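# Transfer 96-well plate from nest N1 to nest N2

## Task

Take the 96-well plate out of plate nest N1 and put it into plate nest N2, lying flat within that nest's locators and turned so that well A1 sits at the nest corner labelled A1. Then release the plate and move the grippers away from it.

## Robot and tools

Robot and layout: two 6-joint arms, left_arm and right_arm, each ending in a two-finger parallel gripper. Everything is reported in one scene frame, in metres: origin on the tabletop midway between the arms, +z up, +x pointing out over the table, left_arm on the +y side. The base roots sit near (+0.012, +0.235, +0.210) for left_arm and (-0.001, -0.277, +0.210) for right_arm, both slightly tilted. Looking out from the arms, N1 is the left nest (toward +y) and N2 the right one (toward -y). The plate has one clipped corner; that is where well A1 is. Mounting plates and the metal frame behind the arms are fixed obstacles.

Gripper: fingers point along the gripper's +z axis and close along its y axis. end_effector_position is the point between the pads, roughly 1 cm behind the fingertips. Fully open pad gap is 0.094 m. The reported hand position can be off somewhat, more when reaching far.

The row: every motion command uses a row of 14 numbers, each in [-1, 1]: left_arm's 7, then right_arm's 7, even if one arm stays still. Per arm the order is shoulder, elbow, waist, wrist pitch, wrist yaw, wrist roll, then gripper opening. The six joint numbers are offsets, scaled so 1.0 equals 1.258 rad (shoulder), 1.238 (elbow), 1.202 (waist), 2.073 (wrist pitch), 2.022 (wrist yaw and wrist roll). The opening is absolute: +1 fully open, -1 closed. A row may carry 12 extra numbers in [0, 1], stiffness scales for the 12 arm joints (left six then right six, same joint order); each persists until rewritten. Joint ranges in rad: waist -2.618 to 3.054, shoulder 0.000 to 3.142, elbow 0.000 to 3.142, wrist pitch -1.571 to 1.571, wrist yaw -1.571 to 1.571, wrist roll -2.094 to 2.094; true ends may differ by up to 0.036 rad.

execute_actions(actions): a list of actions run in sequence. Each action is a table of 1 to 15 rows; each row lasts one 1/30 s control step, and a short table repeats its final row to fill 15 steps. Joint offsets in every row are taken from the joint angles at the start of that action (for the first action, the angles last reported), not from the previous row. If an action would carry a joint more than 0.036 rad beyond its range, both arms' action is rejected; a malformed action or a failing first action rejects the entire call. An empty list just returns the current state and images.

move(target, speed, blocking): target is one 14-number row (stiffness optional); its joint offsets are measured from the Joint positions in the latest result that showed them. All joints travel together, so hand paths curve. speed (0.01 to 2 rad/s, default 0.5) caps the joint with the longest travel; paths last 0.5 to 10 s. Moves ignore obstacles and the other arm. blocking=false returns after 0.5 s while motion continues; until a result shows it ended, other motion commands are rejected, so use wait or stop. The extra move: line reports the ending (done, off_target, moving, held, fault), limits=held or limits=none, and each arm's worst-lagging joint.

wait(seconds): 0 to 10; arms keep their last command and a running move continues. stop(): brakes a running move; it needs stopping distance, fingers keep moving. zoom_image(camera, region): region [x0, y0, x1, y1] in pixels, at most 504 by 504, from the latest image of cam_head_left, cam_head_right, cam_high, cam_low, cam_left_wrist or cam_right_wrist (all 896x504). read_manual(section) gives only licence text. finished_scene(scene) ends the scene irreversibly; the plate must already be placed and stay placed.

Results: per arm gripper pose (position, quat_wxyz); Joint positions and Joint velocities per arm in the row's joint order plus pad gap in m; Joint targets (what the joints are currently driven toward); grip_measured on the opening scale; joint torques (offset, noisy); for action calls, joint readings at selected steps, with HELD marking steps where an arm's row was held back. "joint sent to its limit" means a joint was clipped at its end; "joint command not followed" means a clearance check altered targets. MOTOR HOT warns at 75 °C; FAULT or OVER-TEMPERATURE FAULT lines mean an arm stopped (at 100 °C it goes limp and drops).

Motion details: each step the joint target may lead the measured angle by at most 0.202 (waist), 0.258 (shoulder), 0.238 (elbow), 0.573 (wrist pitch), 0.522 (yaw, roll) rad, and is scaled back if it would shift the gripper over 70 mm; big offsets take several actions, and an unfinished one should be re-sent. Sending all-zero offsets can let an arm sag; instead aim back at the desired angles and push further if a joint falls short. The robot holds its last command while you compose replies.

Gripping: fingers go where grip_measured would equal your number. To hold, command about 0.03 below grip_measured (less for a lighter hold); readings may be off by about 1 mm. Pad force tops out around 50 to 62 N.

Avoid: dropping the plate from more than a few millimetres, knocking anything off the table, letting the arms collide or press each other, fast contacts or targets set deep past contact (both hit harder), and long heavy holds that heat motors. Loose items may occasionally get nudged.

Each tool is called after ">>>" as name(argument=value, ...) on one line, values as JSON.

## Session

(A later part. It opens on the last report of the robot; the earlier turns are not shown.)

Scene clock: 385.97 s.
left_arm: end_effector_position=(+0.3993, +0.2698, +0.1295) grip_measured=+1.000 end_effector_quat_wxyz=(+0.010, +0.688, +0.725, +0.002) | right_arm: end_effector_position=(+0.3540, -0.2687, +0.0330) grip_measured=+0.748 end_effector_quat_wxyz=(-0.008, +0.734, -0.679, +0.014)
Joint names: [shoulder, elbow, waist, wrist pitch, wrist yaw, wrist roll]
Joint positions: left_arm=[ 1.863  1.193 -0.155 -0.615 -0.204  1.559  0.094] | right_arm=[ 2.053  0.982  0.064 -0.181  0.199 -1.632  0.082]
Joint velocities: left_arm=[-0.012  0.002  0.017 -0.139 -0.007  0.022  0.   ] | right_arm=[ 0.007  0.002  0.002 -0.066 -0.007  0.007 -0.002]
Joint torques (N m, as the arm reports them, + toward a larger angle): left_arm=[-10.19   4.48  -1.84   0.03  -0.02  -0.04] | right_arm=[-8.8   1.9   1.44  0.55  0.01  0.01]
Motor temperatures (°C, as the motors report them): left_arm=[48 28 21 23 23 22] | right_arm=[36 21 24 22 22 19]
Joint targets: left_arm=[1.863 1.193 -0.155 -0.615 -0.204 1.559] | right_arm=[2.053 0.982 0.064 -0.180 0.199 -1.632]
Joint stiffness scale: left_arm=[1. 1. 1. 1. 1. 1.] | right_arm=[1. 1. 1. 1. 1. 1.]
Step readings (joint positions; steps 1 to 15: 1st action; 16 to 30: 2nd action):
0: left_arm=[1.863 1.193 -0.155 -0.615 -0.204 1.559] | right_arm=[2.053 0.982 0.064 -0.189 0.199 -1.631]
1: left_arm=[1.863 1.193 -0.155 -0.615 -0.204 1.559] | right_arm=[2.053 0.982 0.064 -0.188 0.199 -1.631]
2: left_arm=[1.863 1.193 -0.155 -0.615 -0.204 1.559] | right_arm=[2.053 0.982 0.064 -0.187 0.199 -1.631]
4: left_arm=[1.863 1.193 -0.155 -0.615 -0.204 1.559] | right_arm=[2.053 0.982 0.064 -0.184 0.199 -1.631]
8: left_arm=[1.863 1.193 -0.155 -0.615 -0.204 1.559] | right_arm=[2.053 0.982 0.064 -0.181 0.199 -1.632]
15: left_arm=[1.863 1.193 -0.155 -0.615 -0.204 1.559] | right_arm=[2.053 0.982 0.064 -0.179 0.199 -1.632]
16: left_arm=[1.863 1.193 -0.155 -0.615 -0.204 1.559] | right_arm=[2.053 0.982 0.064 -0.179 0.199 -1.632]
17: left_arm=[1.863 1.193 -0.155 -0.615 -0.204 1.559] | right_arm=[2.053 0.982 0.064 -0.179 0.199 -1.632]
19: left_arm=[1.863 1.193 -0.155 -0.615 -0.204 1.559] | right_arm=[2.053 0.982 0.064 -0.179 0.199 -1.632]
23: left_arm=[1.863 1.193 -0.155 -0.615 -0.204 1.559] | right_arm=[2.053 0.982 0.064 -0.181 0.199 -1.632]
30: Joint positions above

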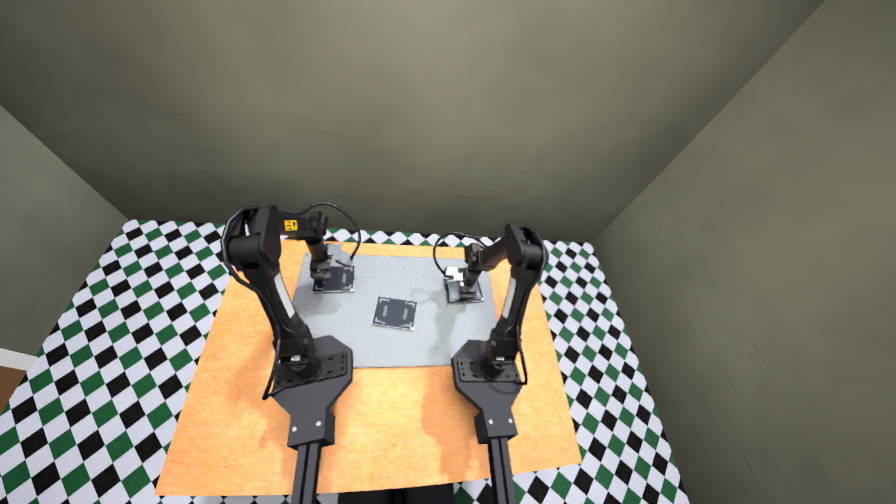

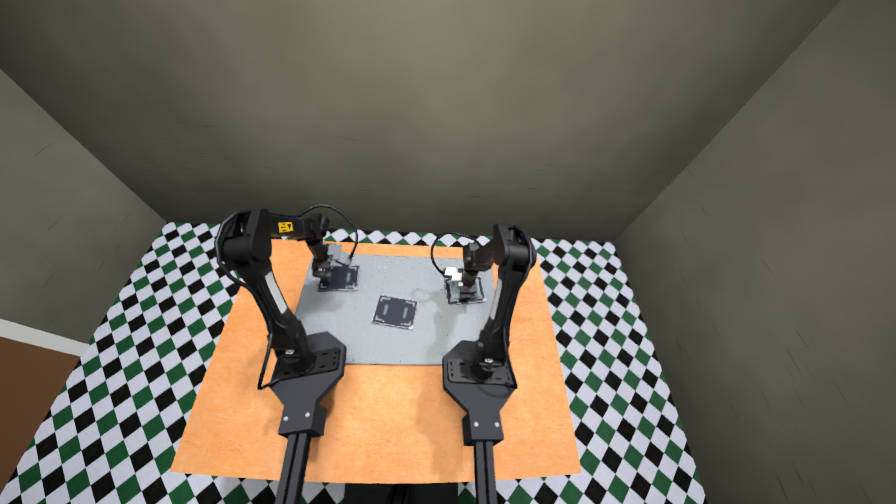

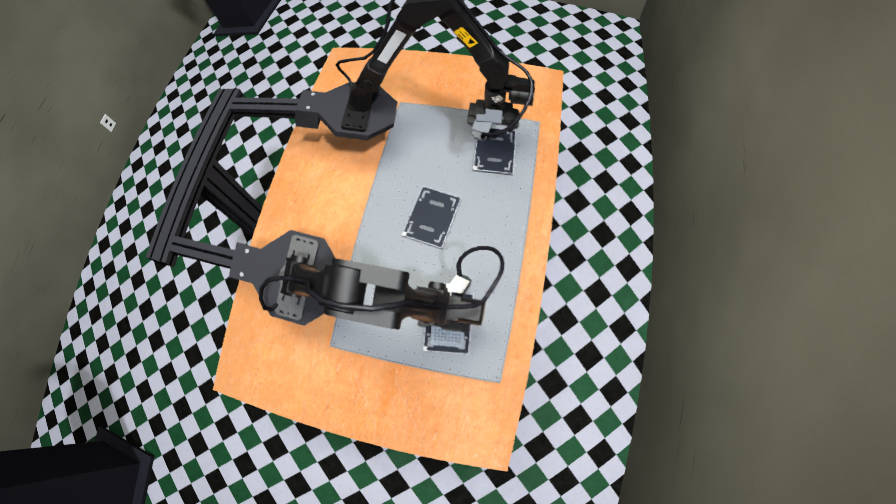

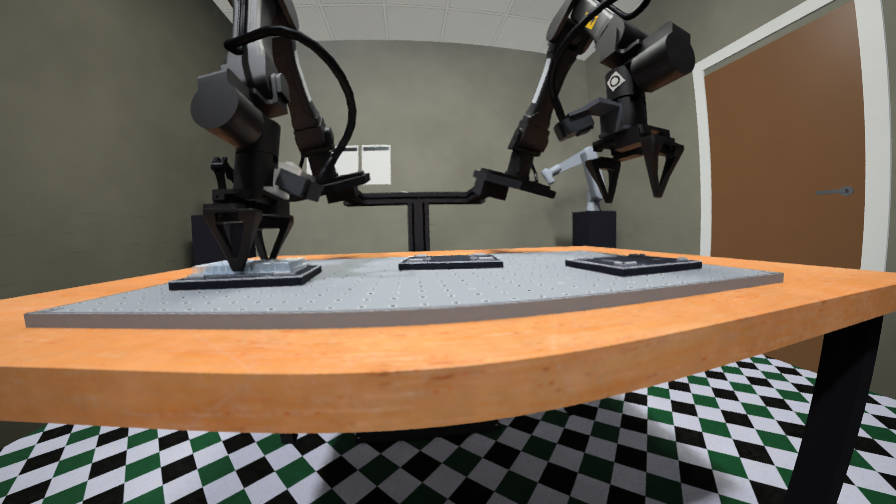

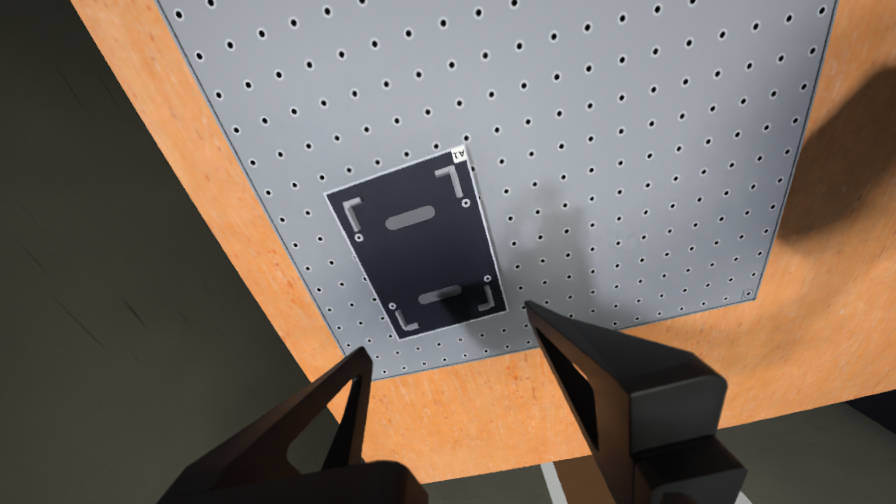

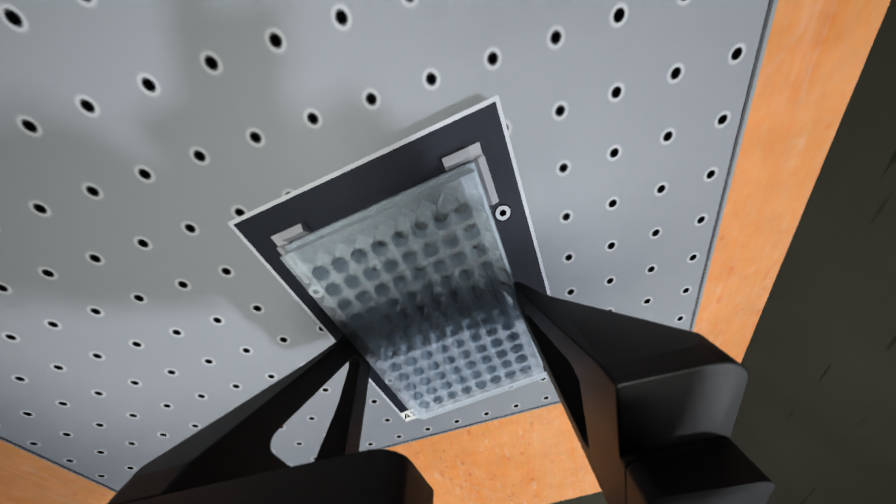

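>>> execute_actions(actions=[[[-0.018,0.021,0,0,0,0,1, -0.018,-0.004,0.008,-0.004,0,0,0.71],[-0.018,0.021,0,0,0,0,1, -0.023,-0.004,0.010,-0.006,0,0,0.71],[-0.018,0.021,0,0,0,0,1, -0.027,-0.004,0.011,-0.008,0,0,0.71],[-0.018,0.021,0,0,0,0,1, -0.031,-0.004,0.012,-0.010,0,0,0.71],[-0.018,0.021,0,0,0,0,1, -0.035,-0.004,0.013,-0.012,0,0,0.71],[-0.018,0.021,0,0,0,0,1, -0.039,-0.004,0.014,-0.014,0,0,0.71],[-0.018,0.021,0,0,0,0,1, -0.043,-0.004,0.015,-0.017,0,0,0.71],[-0.018,0.021,0,0,0,0,1, -0.047,-0.004,0.015,-0.020,0,0,0.71],[-0.018,0.021,0,0,0,0,1, -0.051,-0.004,0.016,-0.023,0,0,0.71],[-0.018,0.021,0,0,0,0,1, -0.055,-0.004,0.016,-0.026,0,0,0.71],[-0.018,0.021,0,0,0,0,1, -0.058,-0.004,0.017,-0.028,0,0,0.71]]])

Scene clock: 475.80 s.
left_arm: end_effector_position=(+0.3993, +0.2698, +0.1295) grip_measured=+1.000 end_effector_quat_wxyz=(+0.010, +0.688, +0.725, +0.002) | right_arm: end_effector_position=(+0.3576, -0.2711, +0.0460) grip_measured=+0.748 end_effector_quat_wxyz=(-0.011, +0.734, -0.679, +0.017)
Joint names: [shoulder, elbow, waist, wrist pitch, wrist yaw, wrist roll]
Joint positions: left_arm=[ 1.863  1.193 -0.155 -0.615 -0.204  1.559  0.094] | right_arm=[ 2.008  0.982  0.064 -0.216  0.199 -1.632  0.082]
Joint velocities: left_arm=[-0.017  0.007 -0.017 -0.066  0.022  0.022  0.   ] | right_arm=[ 0.017  0.032 -0.007 -0.11  -0.022 -0.022 -0.   ]
Joint torques (N m, as the arm reports them, + toward a larger angle): left_arm=[-12.06   6.57  -1.83   0.03  -0.02  -0.04] | right_arm=[-10.95   1.74   2.85   0.4   -0.01   0.02]
Motor temperatures (°C, as the motors report them): left_arm=[45 26 21 22 22 22] | right_arm=[36 21 24 22 22 19]
Joint targets: left_arm=[1.840 1.219 -0.155 -0.615 -0.204 1.559] | right_arm=[1.980 0.977 0.084 -0.239 0.199 -1.632]
Joint stiffness scale: left_arm=[1. 1. 1. 1. 1. 1.] | right_arm=[1. 1. 1. 1. 1. 1.]
Step readings (joint positions):
0: left_arm=[1.863 1.193 -0.155 -0.615 -0.204 1.559] | right_arm=[2.053 0.982 0.064 -0.181 0.199 -1.632]
1: left_arm=[1.863 1.193 -0.155 -0.615 -0.204 1.559] | right_arm=[2.053 0.982 0.064 -0.181 0.199 -1.632]
2: left_arm=[1.863 1.193 -0.155 -0.615 -0.204 1.559] | right_arm=[2.053 0.982 0.064 -0.181 0.199 -1.632]
4: left_arm=[1.863 1.193 -0.155 -0.615 -0.204 1.559] | right_arm=[2.053 0.982 0.064 -0.182 0.199 -1.632]
8: left_arm=[1.863 1.193 -0.155 -0.615 -0.204 1.559] | right_arm=[2.040 0.982 0.064 -0.195 0.199 -1.632]
15: Joint positions above

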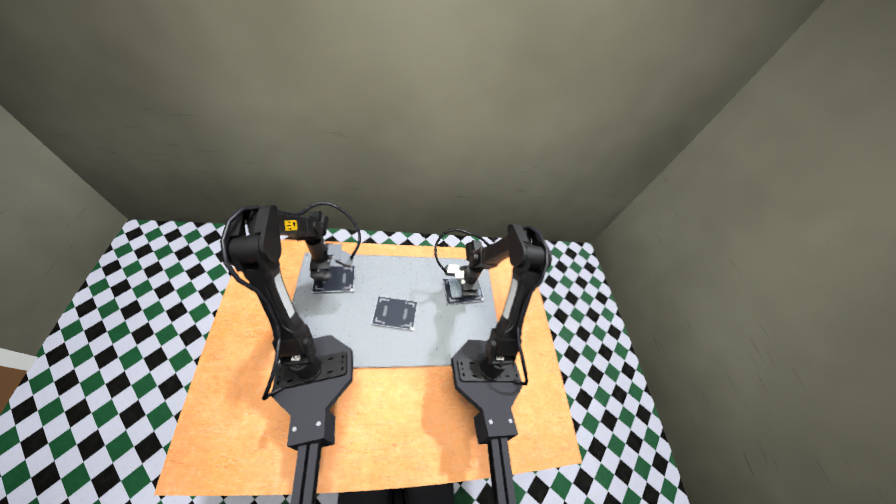

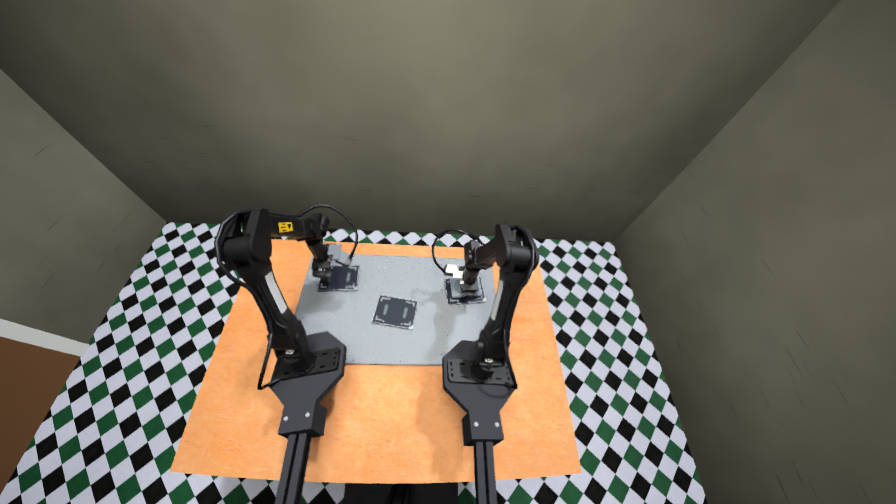

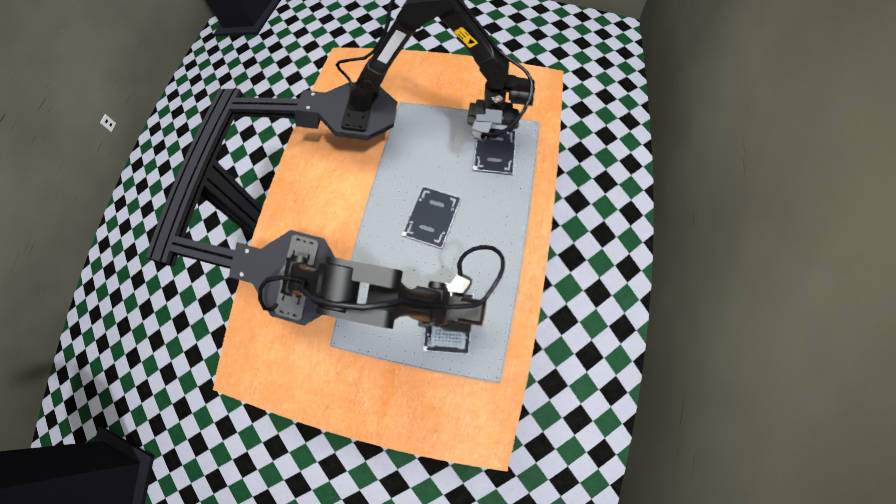

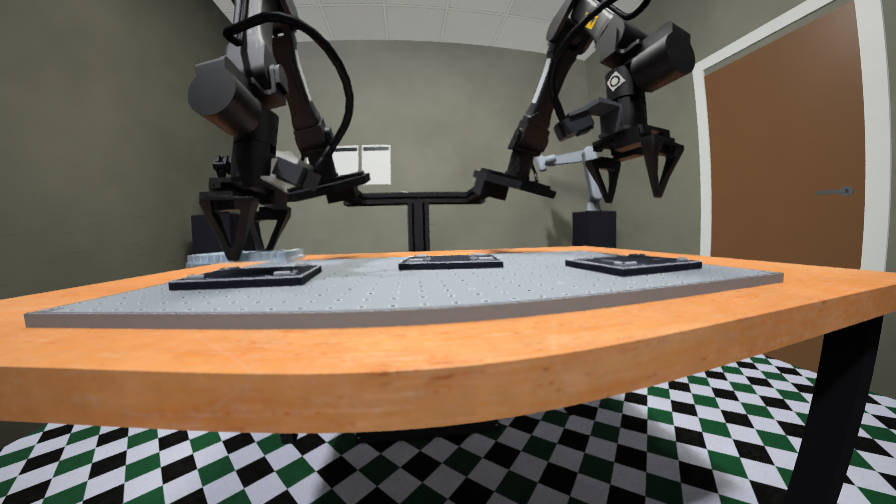

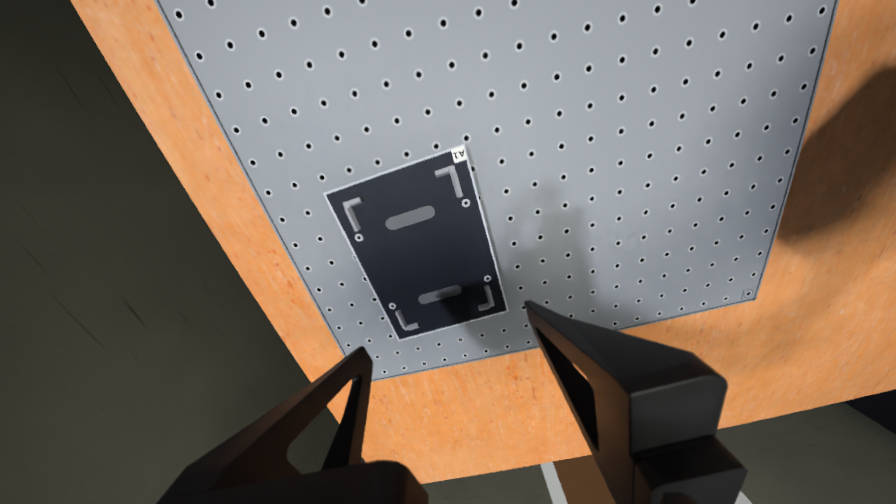

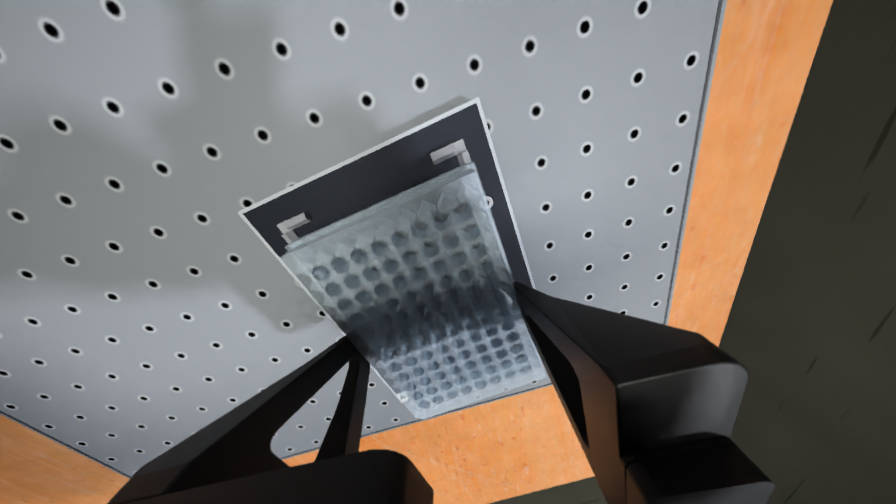

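>>> move(target=[-0.018, 0.021, 0.185, 0, 0, -0.376, 1, -0.029, 0.16, 0.126, -0.123, 0.02, 0.094, 0.71], speed=0.8)

Scene clock: 502.00 s.
left_arm: end_effector_position=(+0.3795, +0.3525, +0.1160) grip_measured=+1.000 end_effector_quat_wxyz=(-0.022, +0.276, +0.961, +0.016) | right_arm: end_effector_position=(+0.3748, -0.2278, +0.0787) grip_measured=+0.748 end_effector_quat_wxyz=(+0.005, +0.721, -0.693, +0.002)
Joint names: [shoulder, elbow, waist, wrist pitch, wrist yaw, wrist roll]
Joint positions: left_arm=[ 1.863  1.193  0.063 -0.615 -0.204  0.805  0.094] | right_arm=[ 2.008  1.149  0.201 -0.46   0.237 -1.45   0.082]
Joint velocities: left_arm=[-0.002  0.012  0.017  0.051  0.037  0.007  0.   ] | right_arm=[-0.002  0.012 -0.012 -0.051  0.081 -0.022 -0.002]
Joint torques (N m, as the arm reports them, + toward a larger angle): left_arm=[-12.28   6.43  -0.91  -0.03  -0.05  -0.09] | right_arm=[-12.     4.88   2.82   0.33   0.03   0.11]
Motor temperatures (°C, as the motors report them): left_arm=[47 28 21 21 22 22] | right_arm=[39 21 24 22 22 19]
Joint targets: left_arm=[1.840 1.219 0.067 -0.615 -0.204 0.799] | right_arm=[1.971 1.180 0.215 -0.471 0.239 -1.442]
Joint stiffness scale: left_arm=[1. 1. 1. 1. 1. 1.] | right_arm=[1. 1. 1. 1. 1. 1.]
move: off_target (left_arm, right_arm); limits=none; left_arm: farthest joint: the elbow, 0.026 radians from its target (0.026 radians at the start); right_arm: farthest joint: the shoulder, 0.036 radians from its target (0.036 radians at the start)

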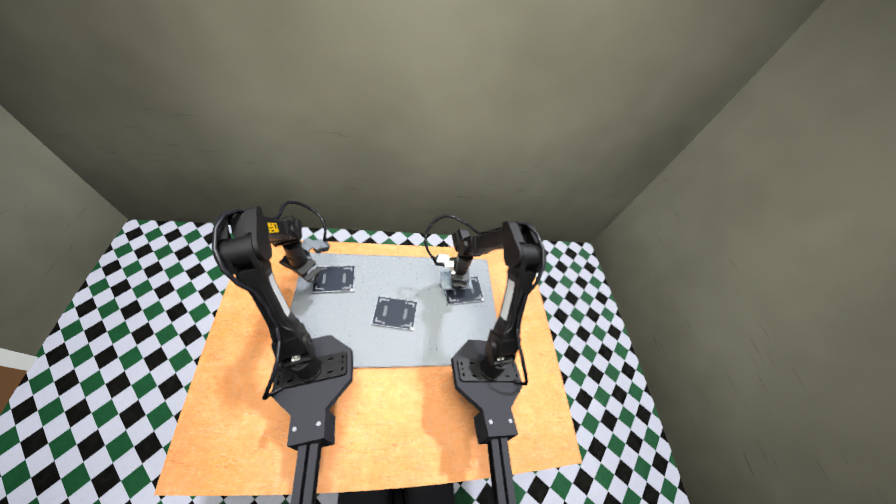

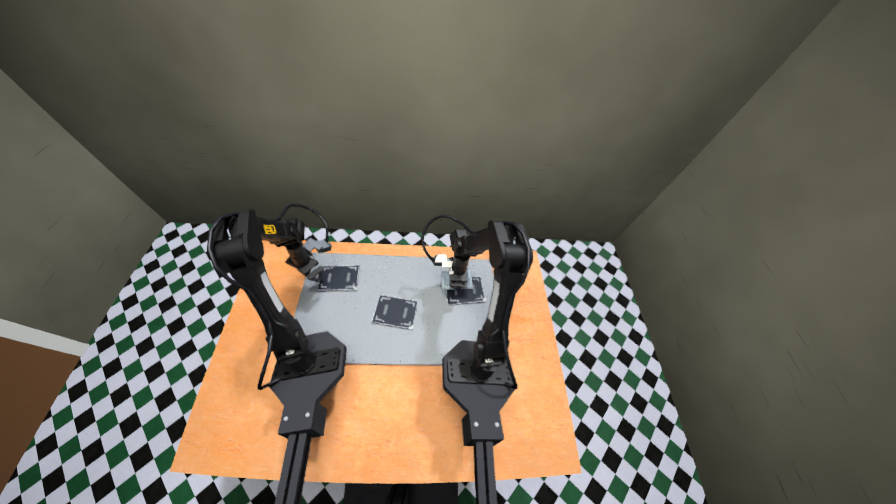

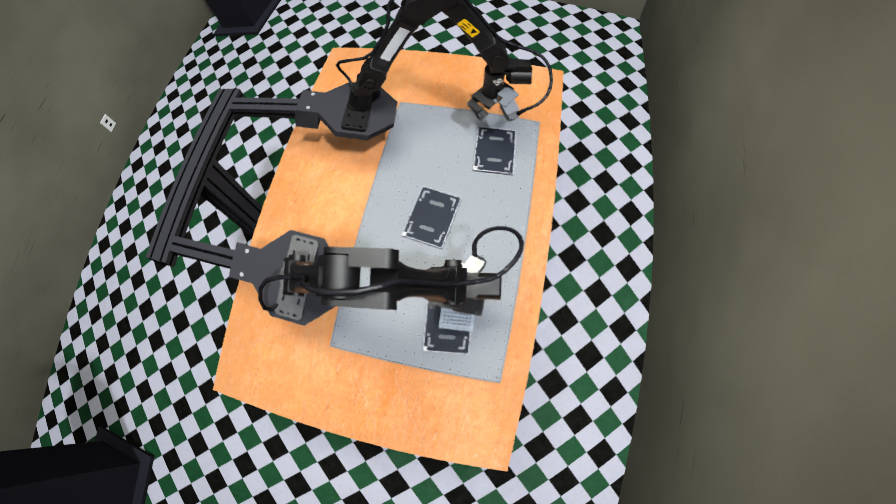

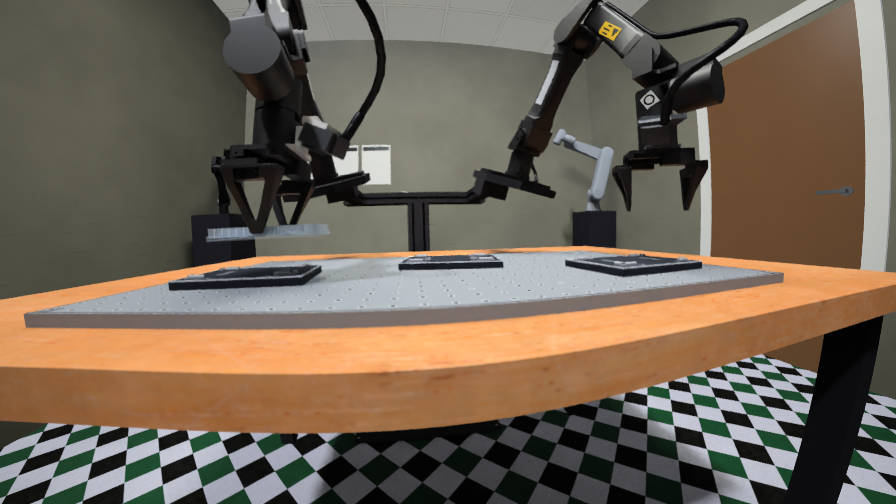

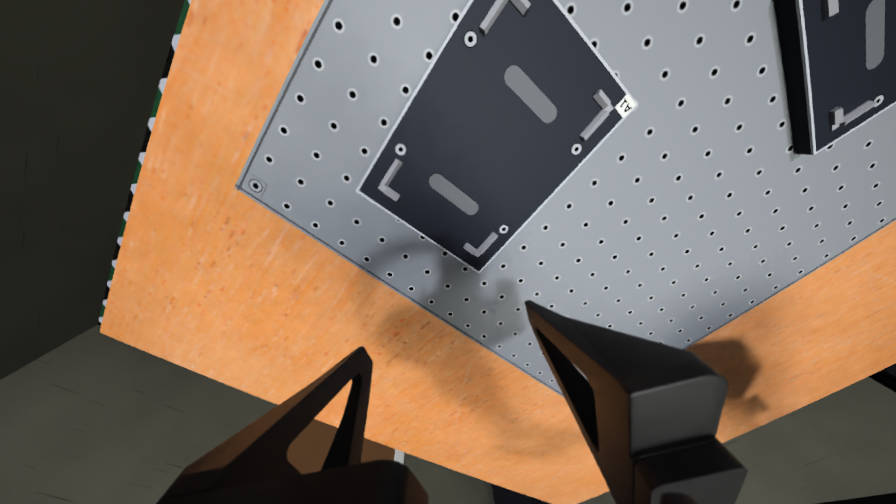

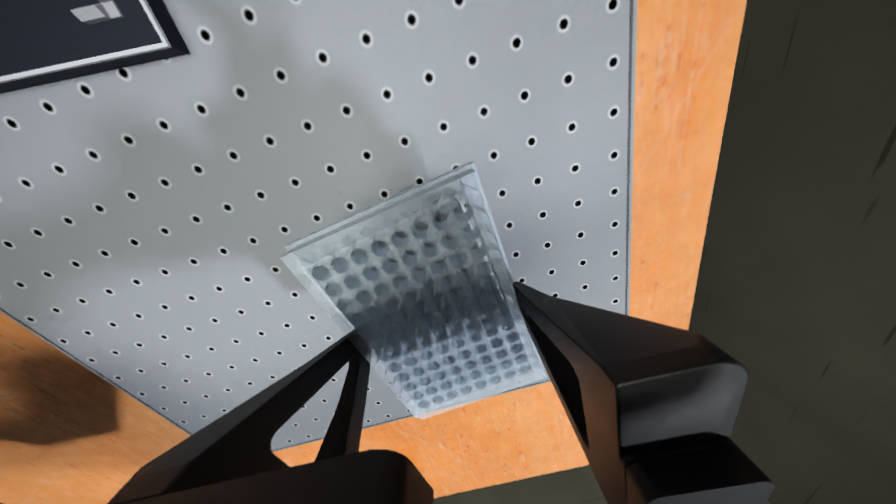

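>>> zoom_image(camera="cam_right_wrist", region=[380, 340, 580, 440])

>>> zoom_image(camera="cam_high", region=[420, 280, 520, 360])

Region (380, 340, 580, 440) of cam_right_wrist's 896x504 image, scaled by 2.520, with more detail than that image has.

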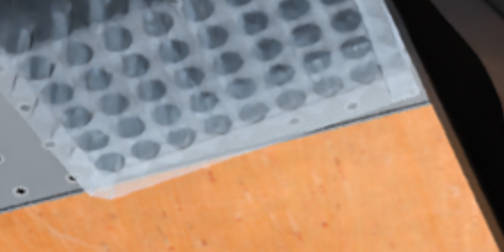

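Region (420, 280, 520, 360) of cam_high's 896x504 image, scaled by 5.040, with more detail than that image has; it fills the top 403 rows of this view, and the rest is white.

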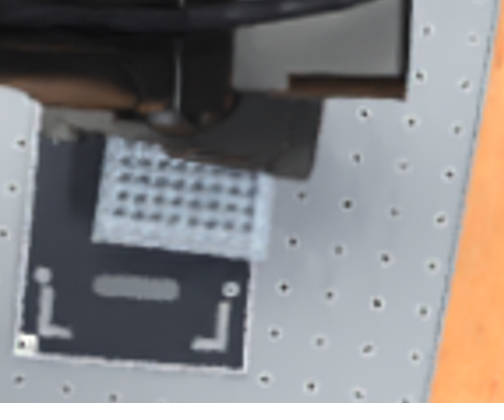

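>>> move(target=[-0.018, 0.021, 0, 0, 0, 0, 1, 0.345, 0.502, 0.333, -0.126, 0.037, 0.213, 0.71], speed=0.6)

Scene clock: 514.37 s.
left_arm: end_effector_position=(+0.3795, +0.3525, +0.1160) grip_measured=+1.000 end_effector_quat_wxyz=(-0.022, +0.276, +0.961, +0.016) | right_arm: end_effector_position=(+0.4011, -0.0361, +0.0654) grip_measured=+0.748 end_effector_quat_wxyz=(+0.000, +0.713, -0.701, -0.001)
Joint names: [shoulder, elbow, waist, wrist pitch, wrist yaw, wrist roll]
Joint positions: left_arm=[ 1.863  1.193  0.063 -0.615 -0.204  0.804  0.094] | right_arm=[ 2.443  1.734  0.595 -0.712  0.308 -1.028  0.082]
Joint velocities: left_arm=[-0.007 -0.022  0.017 -0.022 -0.051  0.051  0.   ] | right_arm=[ 0.002 -0.007 -0.007 -0.022  0.066  0.007  0.   ]
Joint torques (N m, as the arm reports them, + toward a larger angle): left_arm=[-12.27   6.43  -1.28  -0.03  -0.05  -0.03] | right_arm=[-11.65   5.9    3.82   0.34   0.04   0.1 ]
Motor temperatures (°C, as the motors report them): left_arm=[48 28 21 21 22 22] | right_arm=[40 22 24 22 22 19]
Joint targets: left_arm=[1.840 1.219 0.063 -0.615 -0.204 0.805] | right_arm=[2.442 1.771 0.601 -0.721 0.311 -1.019]
Joint stiffness scale: left_arm=[1. 1. 1. 1. 1. 1.] | right_arm=[1. 1. 1. 1. 1. 1.]
move: off_target (left_arm, right_arm); limits=none; left_arm: farthest joint: the elbow, 0.026 radians from its target (0.026 radians at the start); right_arm: farthest joint: the elbow, 0.036 radians from its target (0.621 radians at the start)

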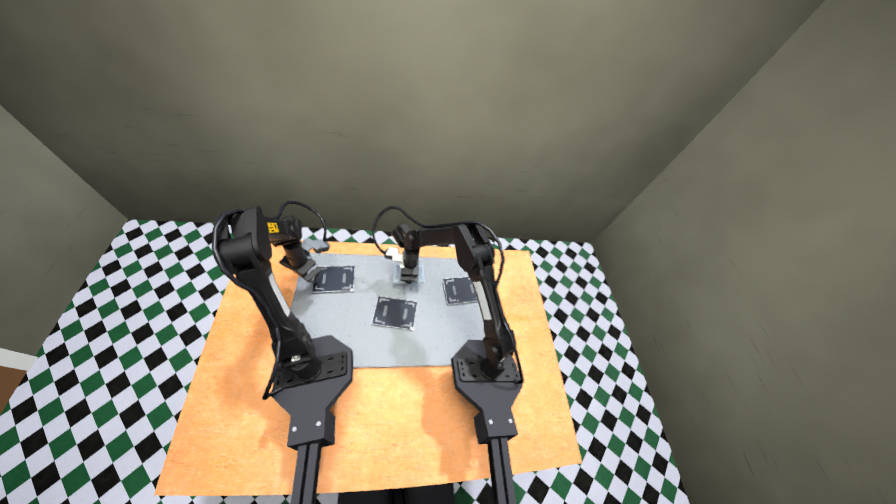

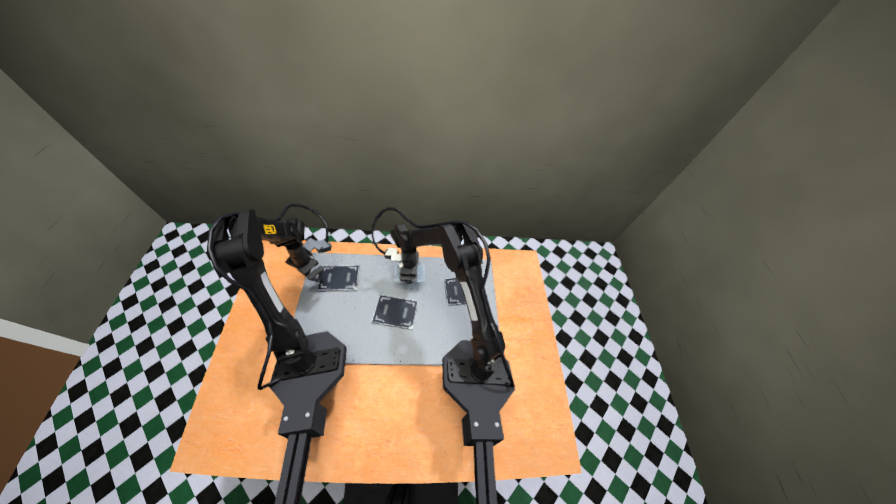

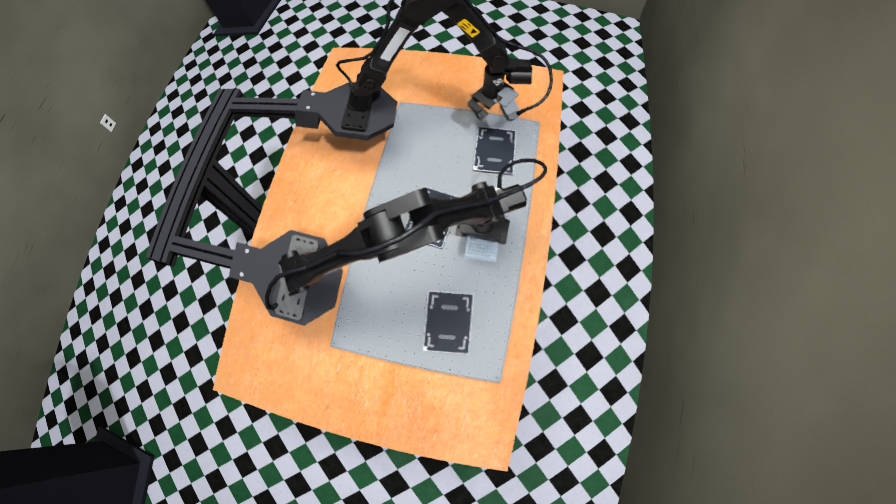

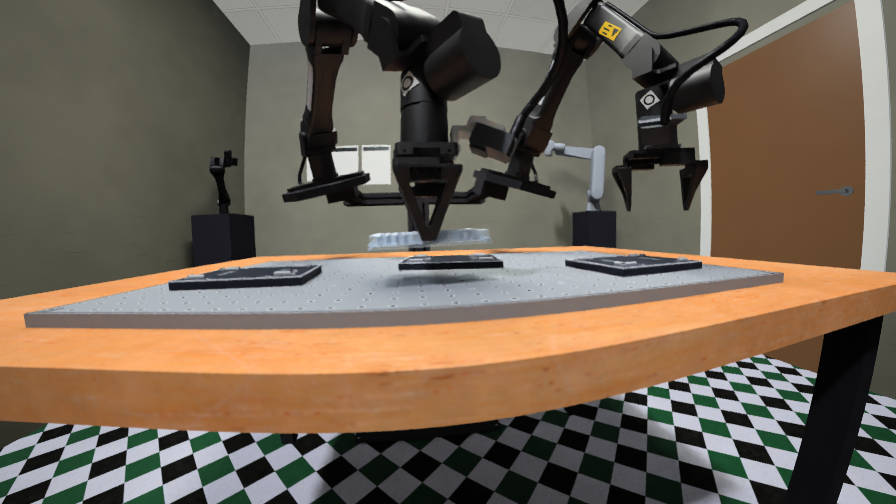

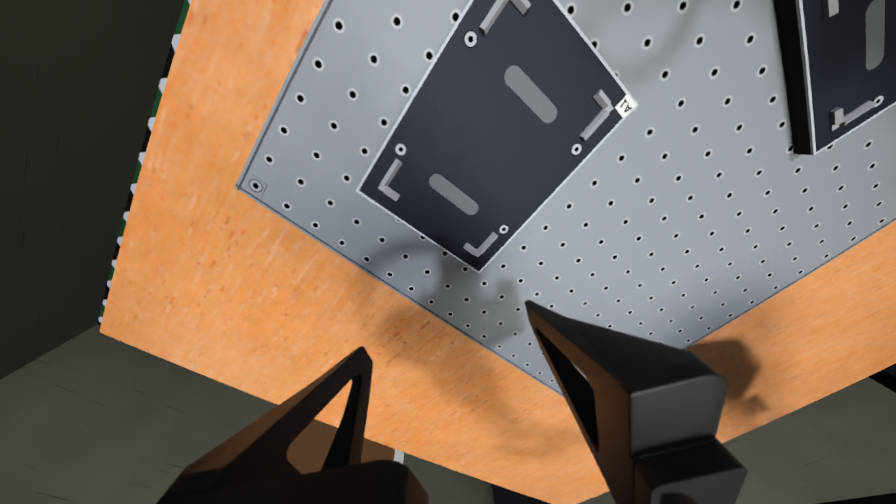

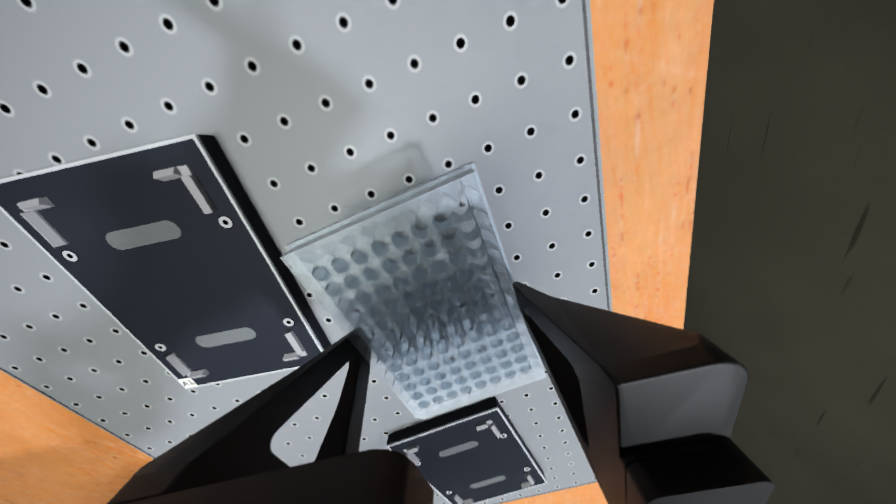

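>>> zoom_image(camera="cam_low", region=[350, 200, 520, 290])

Region (350, 200, 520, 290) of cam_low's 896x504 image, scaled by 2.965, with more detail than that image has; it fills the top 267 rows of this view, and the rest is white.

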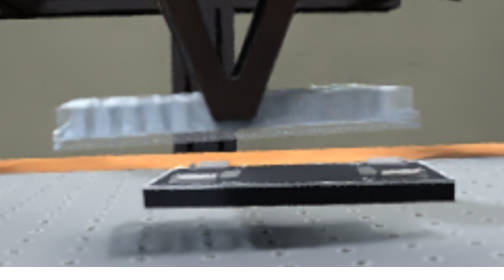

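>>> move(target=[-0.018, 0.021, 0, 0, 0, 0, 1, 0.065, 0.024, -0.023, 0.042, 0.021, -0.015, 0.71], speed=0.12)

Scene clock: 579.17 s.
left_arm: end_effector_position=(+0.3795, +0.3525, +0.1160) grip_measured=+1.000 end_effector_quat_wxyz=(-0.022, +0.276, +0.961, +0.016) | right_arm: end_effector_position=(+0.4004, -0.0467, +0.0277) grip_measured=+0.748 end_effector_quat_wxyz=(+0.014, +0.713, -0.701, +0.017)
Joint names: [shoulder, elbow, waist, wrist pitch, wrist yaw, wrist roll]
Joint positions: left_arm=[ 1.863  1.193  0.063 -0.615 -0.204  0.804  0.094] | right_arm=[ 2.526  1.734  0.567 -0.638  0.345 -1.05   0.082]
Joint velocities: left_arm=[-0.002 -0.007 -0.002 -0.037 -0.022  0.007  0.   ] | right_arm=[ 0.002 -0.012 -0.007  0.022 -0.051 -0.081  0.001]
Joint torques (N m, as the arm reports them, + toward a larger angle): left_arm=[-12.27   6.42  -1.29  -0.03  -0.05  -0.04] | right_arm=[-11.81   5.18   3.33   0.57   0.09  -0.04]
Motor temperatures (°C, as the motors report them): left_arm=[49 28 21 21 22 22] | right_arm=[41 24 25 22 22 19]
Joint targets: left_arm=[1.840 1.219 0.063 -0.615 -0.204 0.804] | right_arm=[2.525 1.764 0.567 -0.624 0.350 -1.058]
Joint stiffness scale: left_arm=[1. 1. 1. 1. 1. 1.] | right_arm=[1. 1. 1. 1. 1. 1.]
move: off_target (left_arm, right_arm); limits=none; left_arm: farthest joint: the elbow, 0.026 radians from its target (0.026 radians at the start); right_arm: farthest joint: the elbow, 0.029 radians from its target (0.029 radians at the start)

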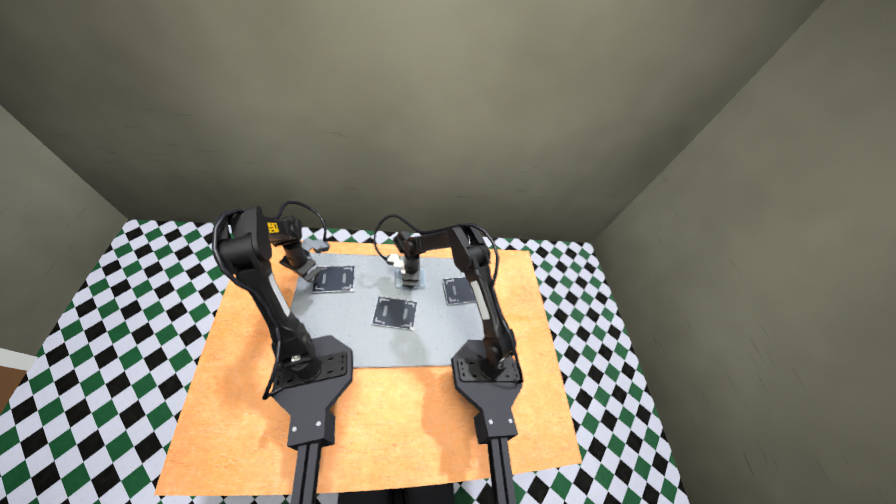

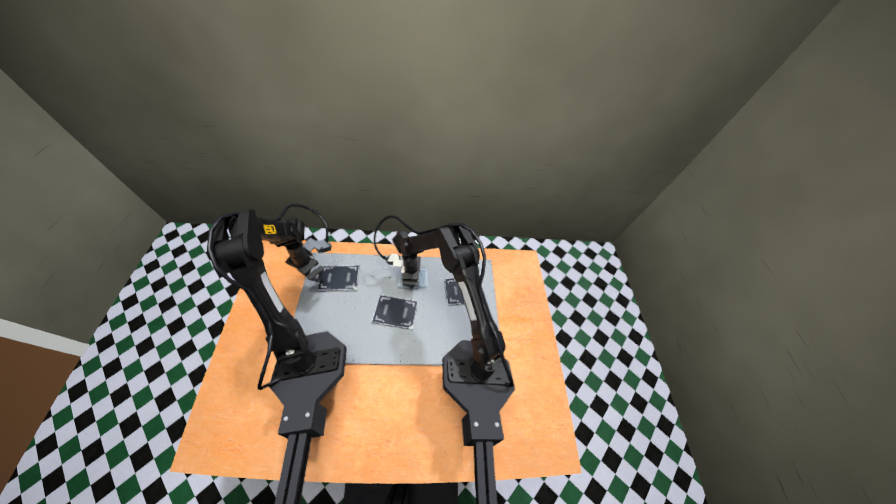

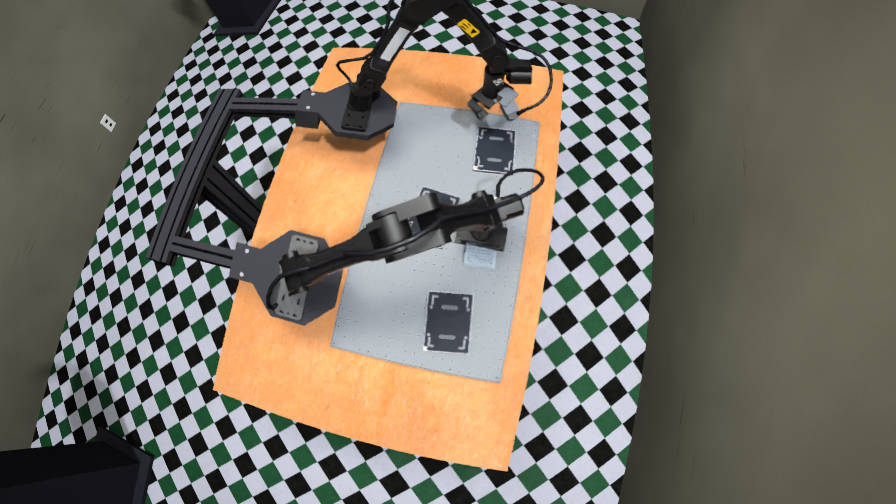

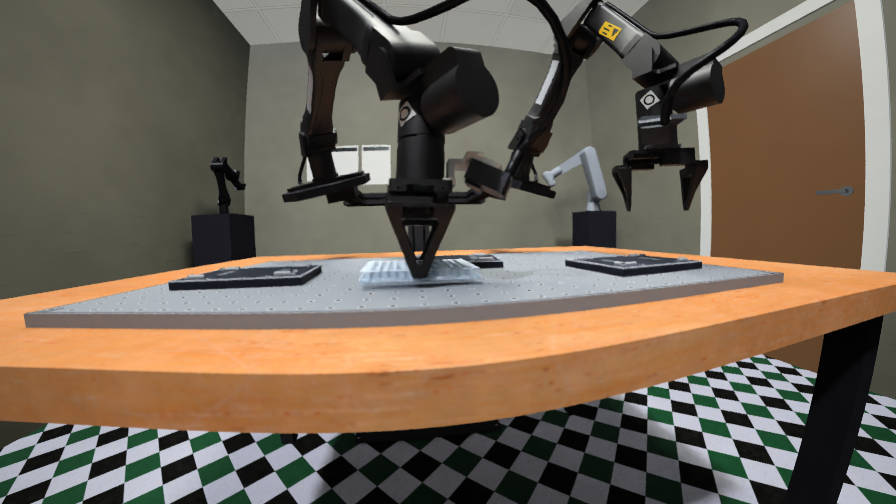

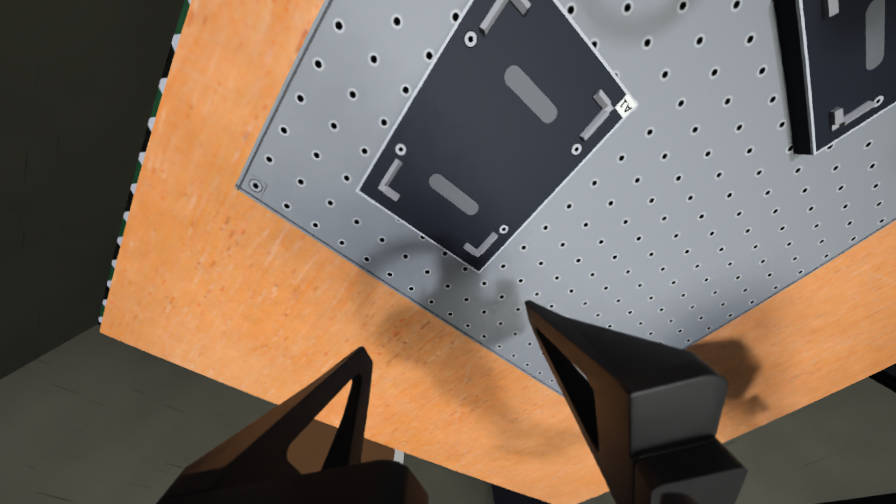

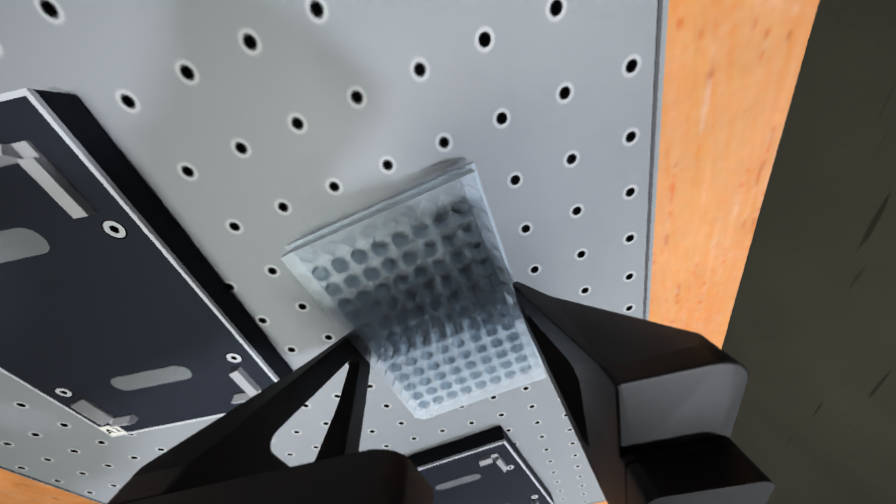

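>>> zoom_image(camera="cam_low", region=[345, 230, 505, 310])

Region (345, 230, 505, 310) of cam_low's 896x504 image, scaled by 3.150, with more detail than that image has.

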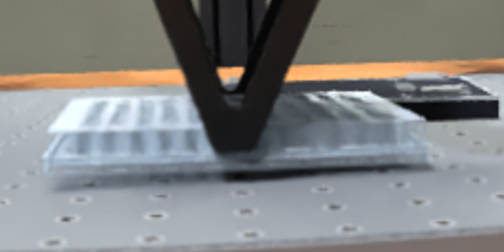

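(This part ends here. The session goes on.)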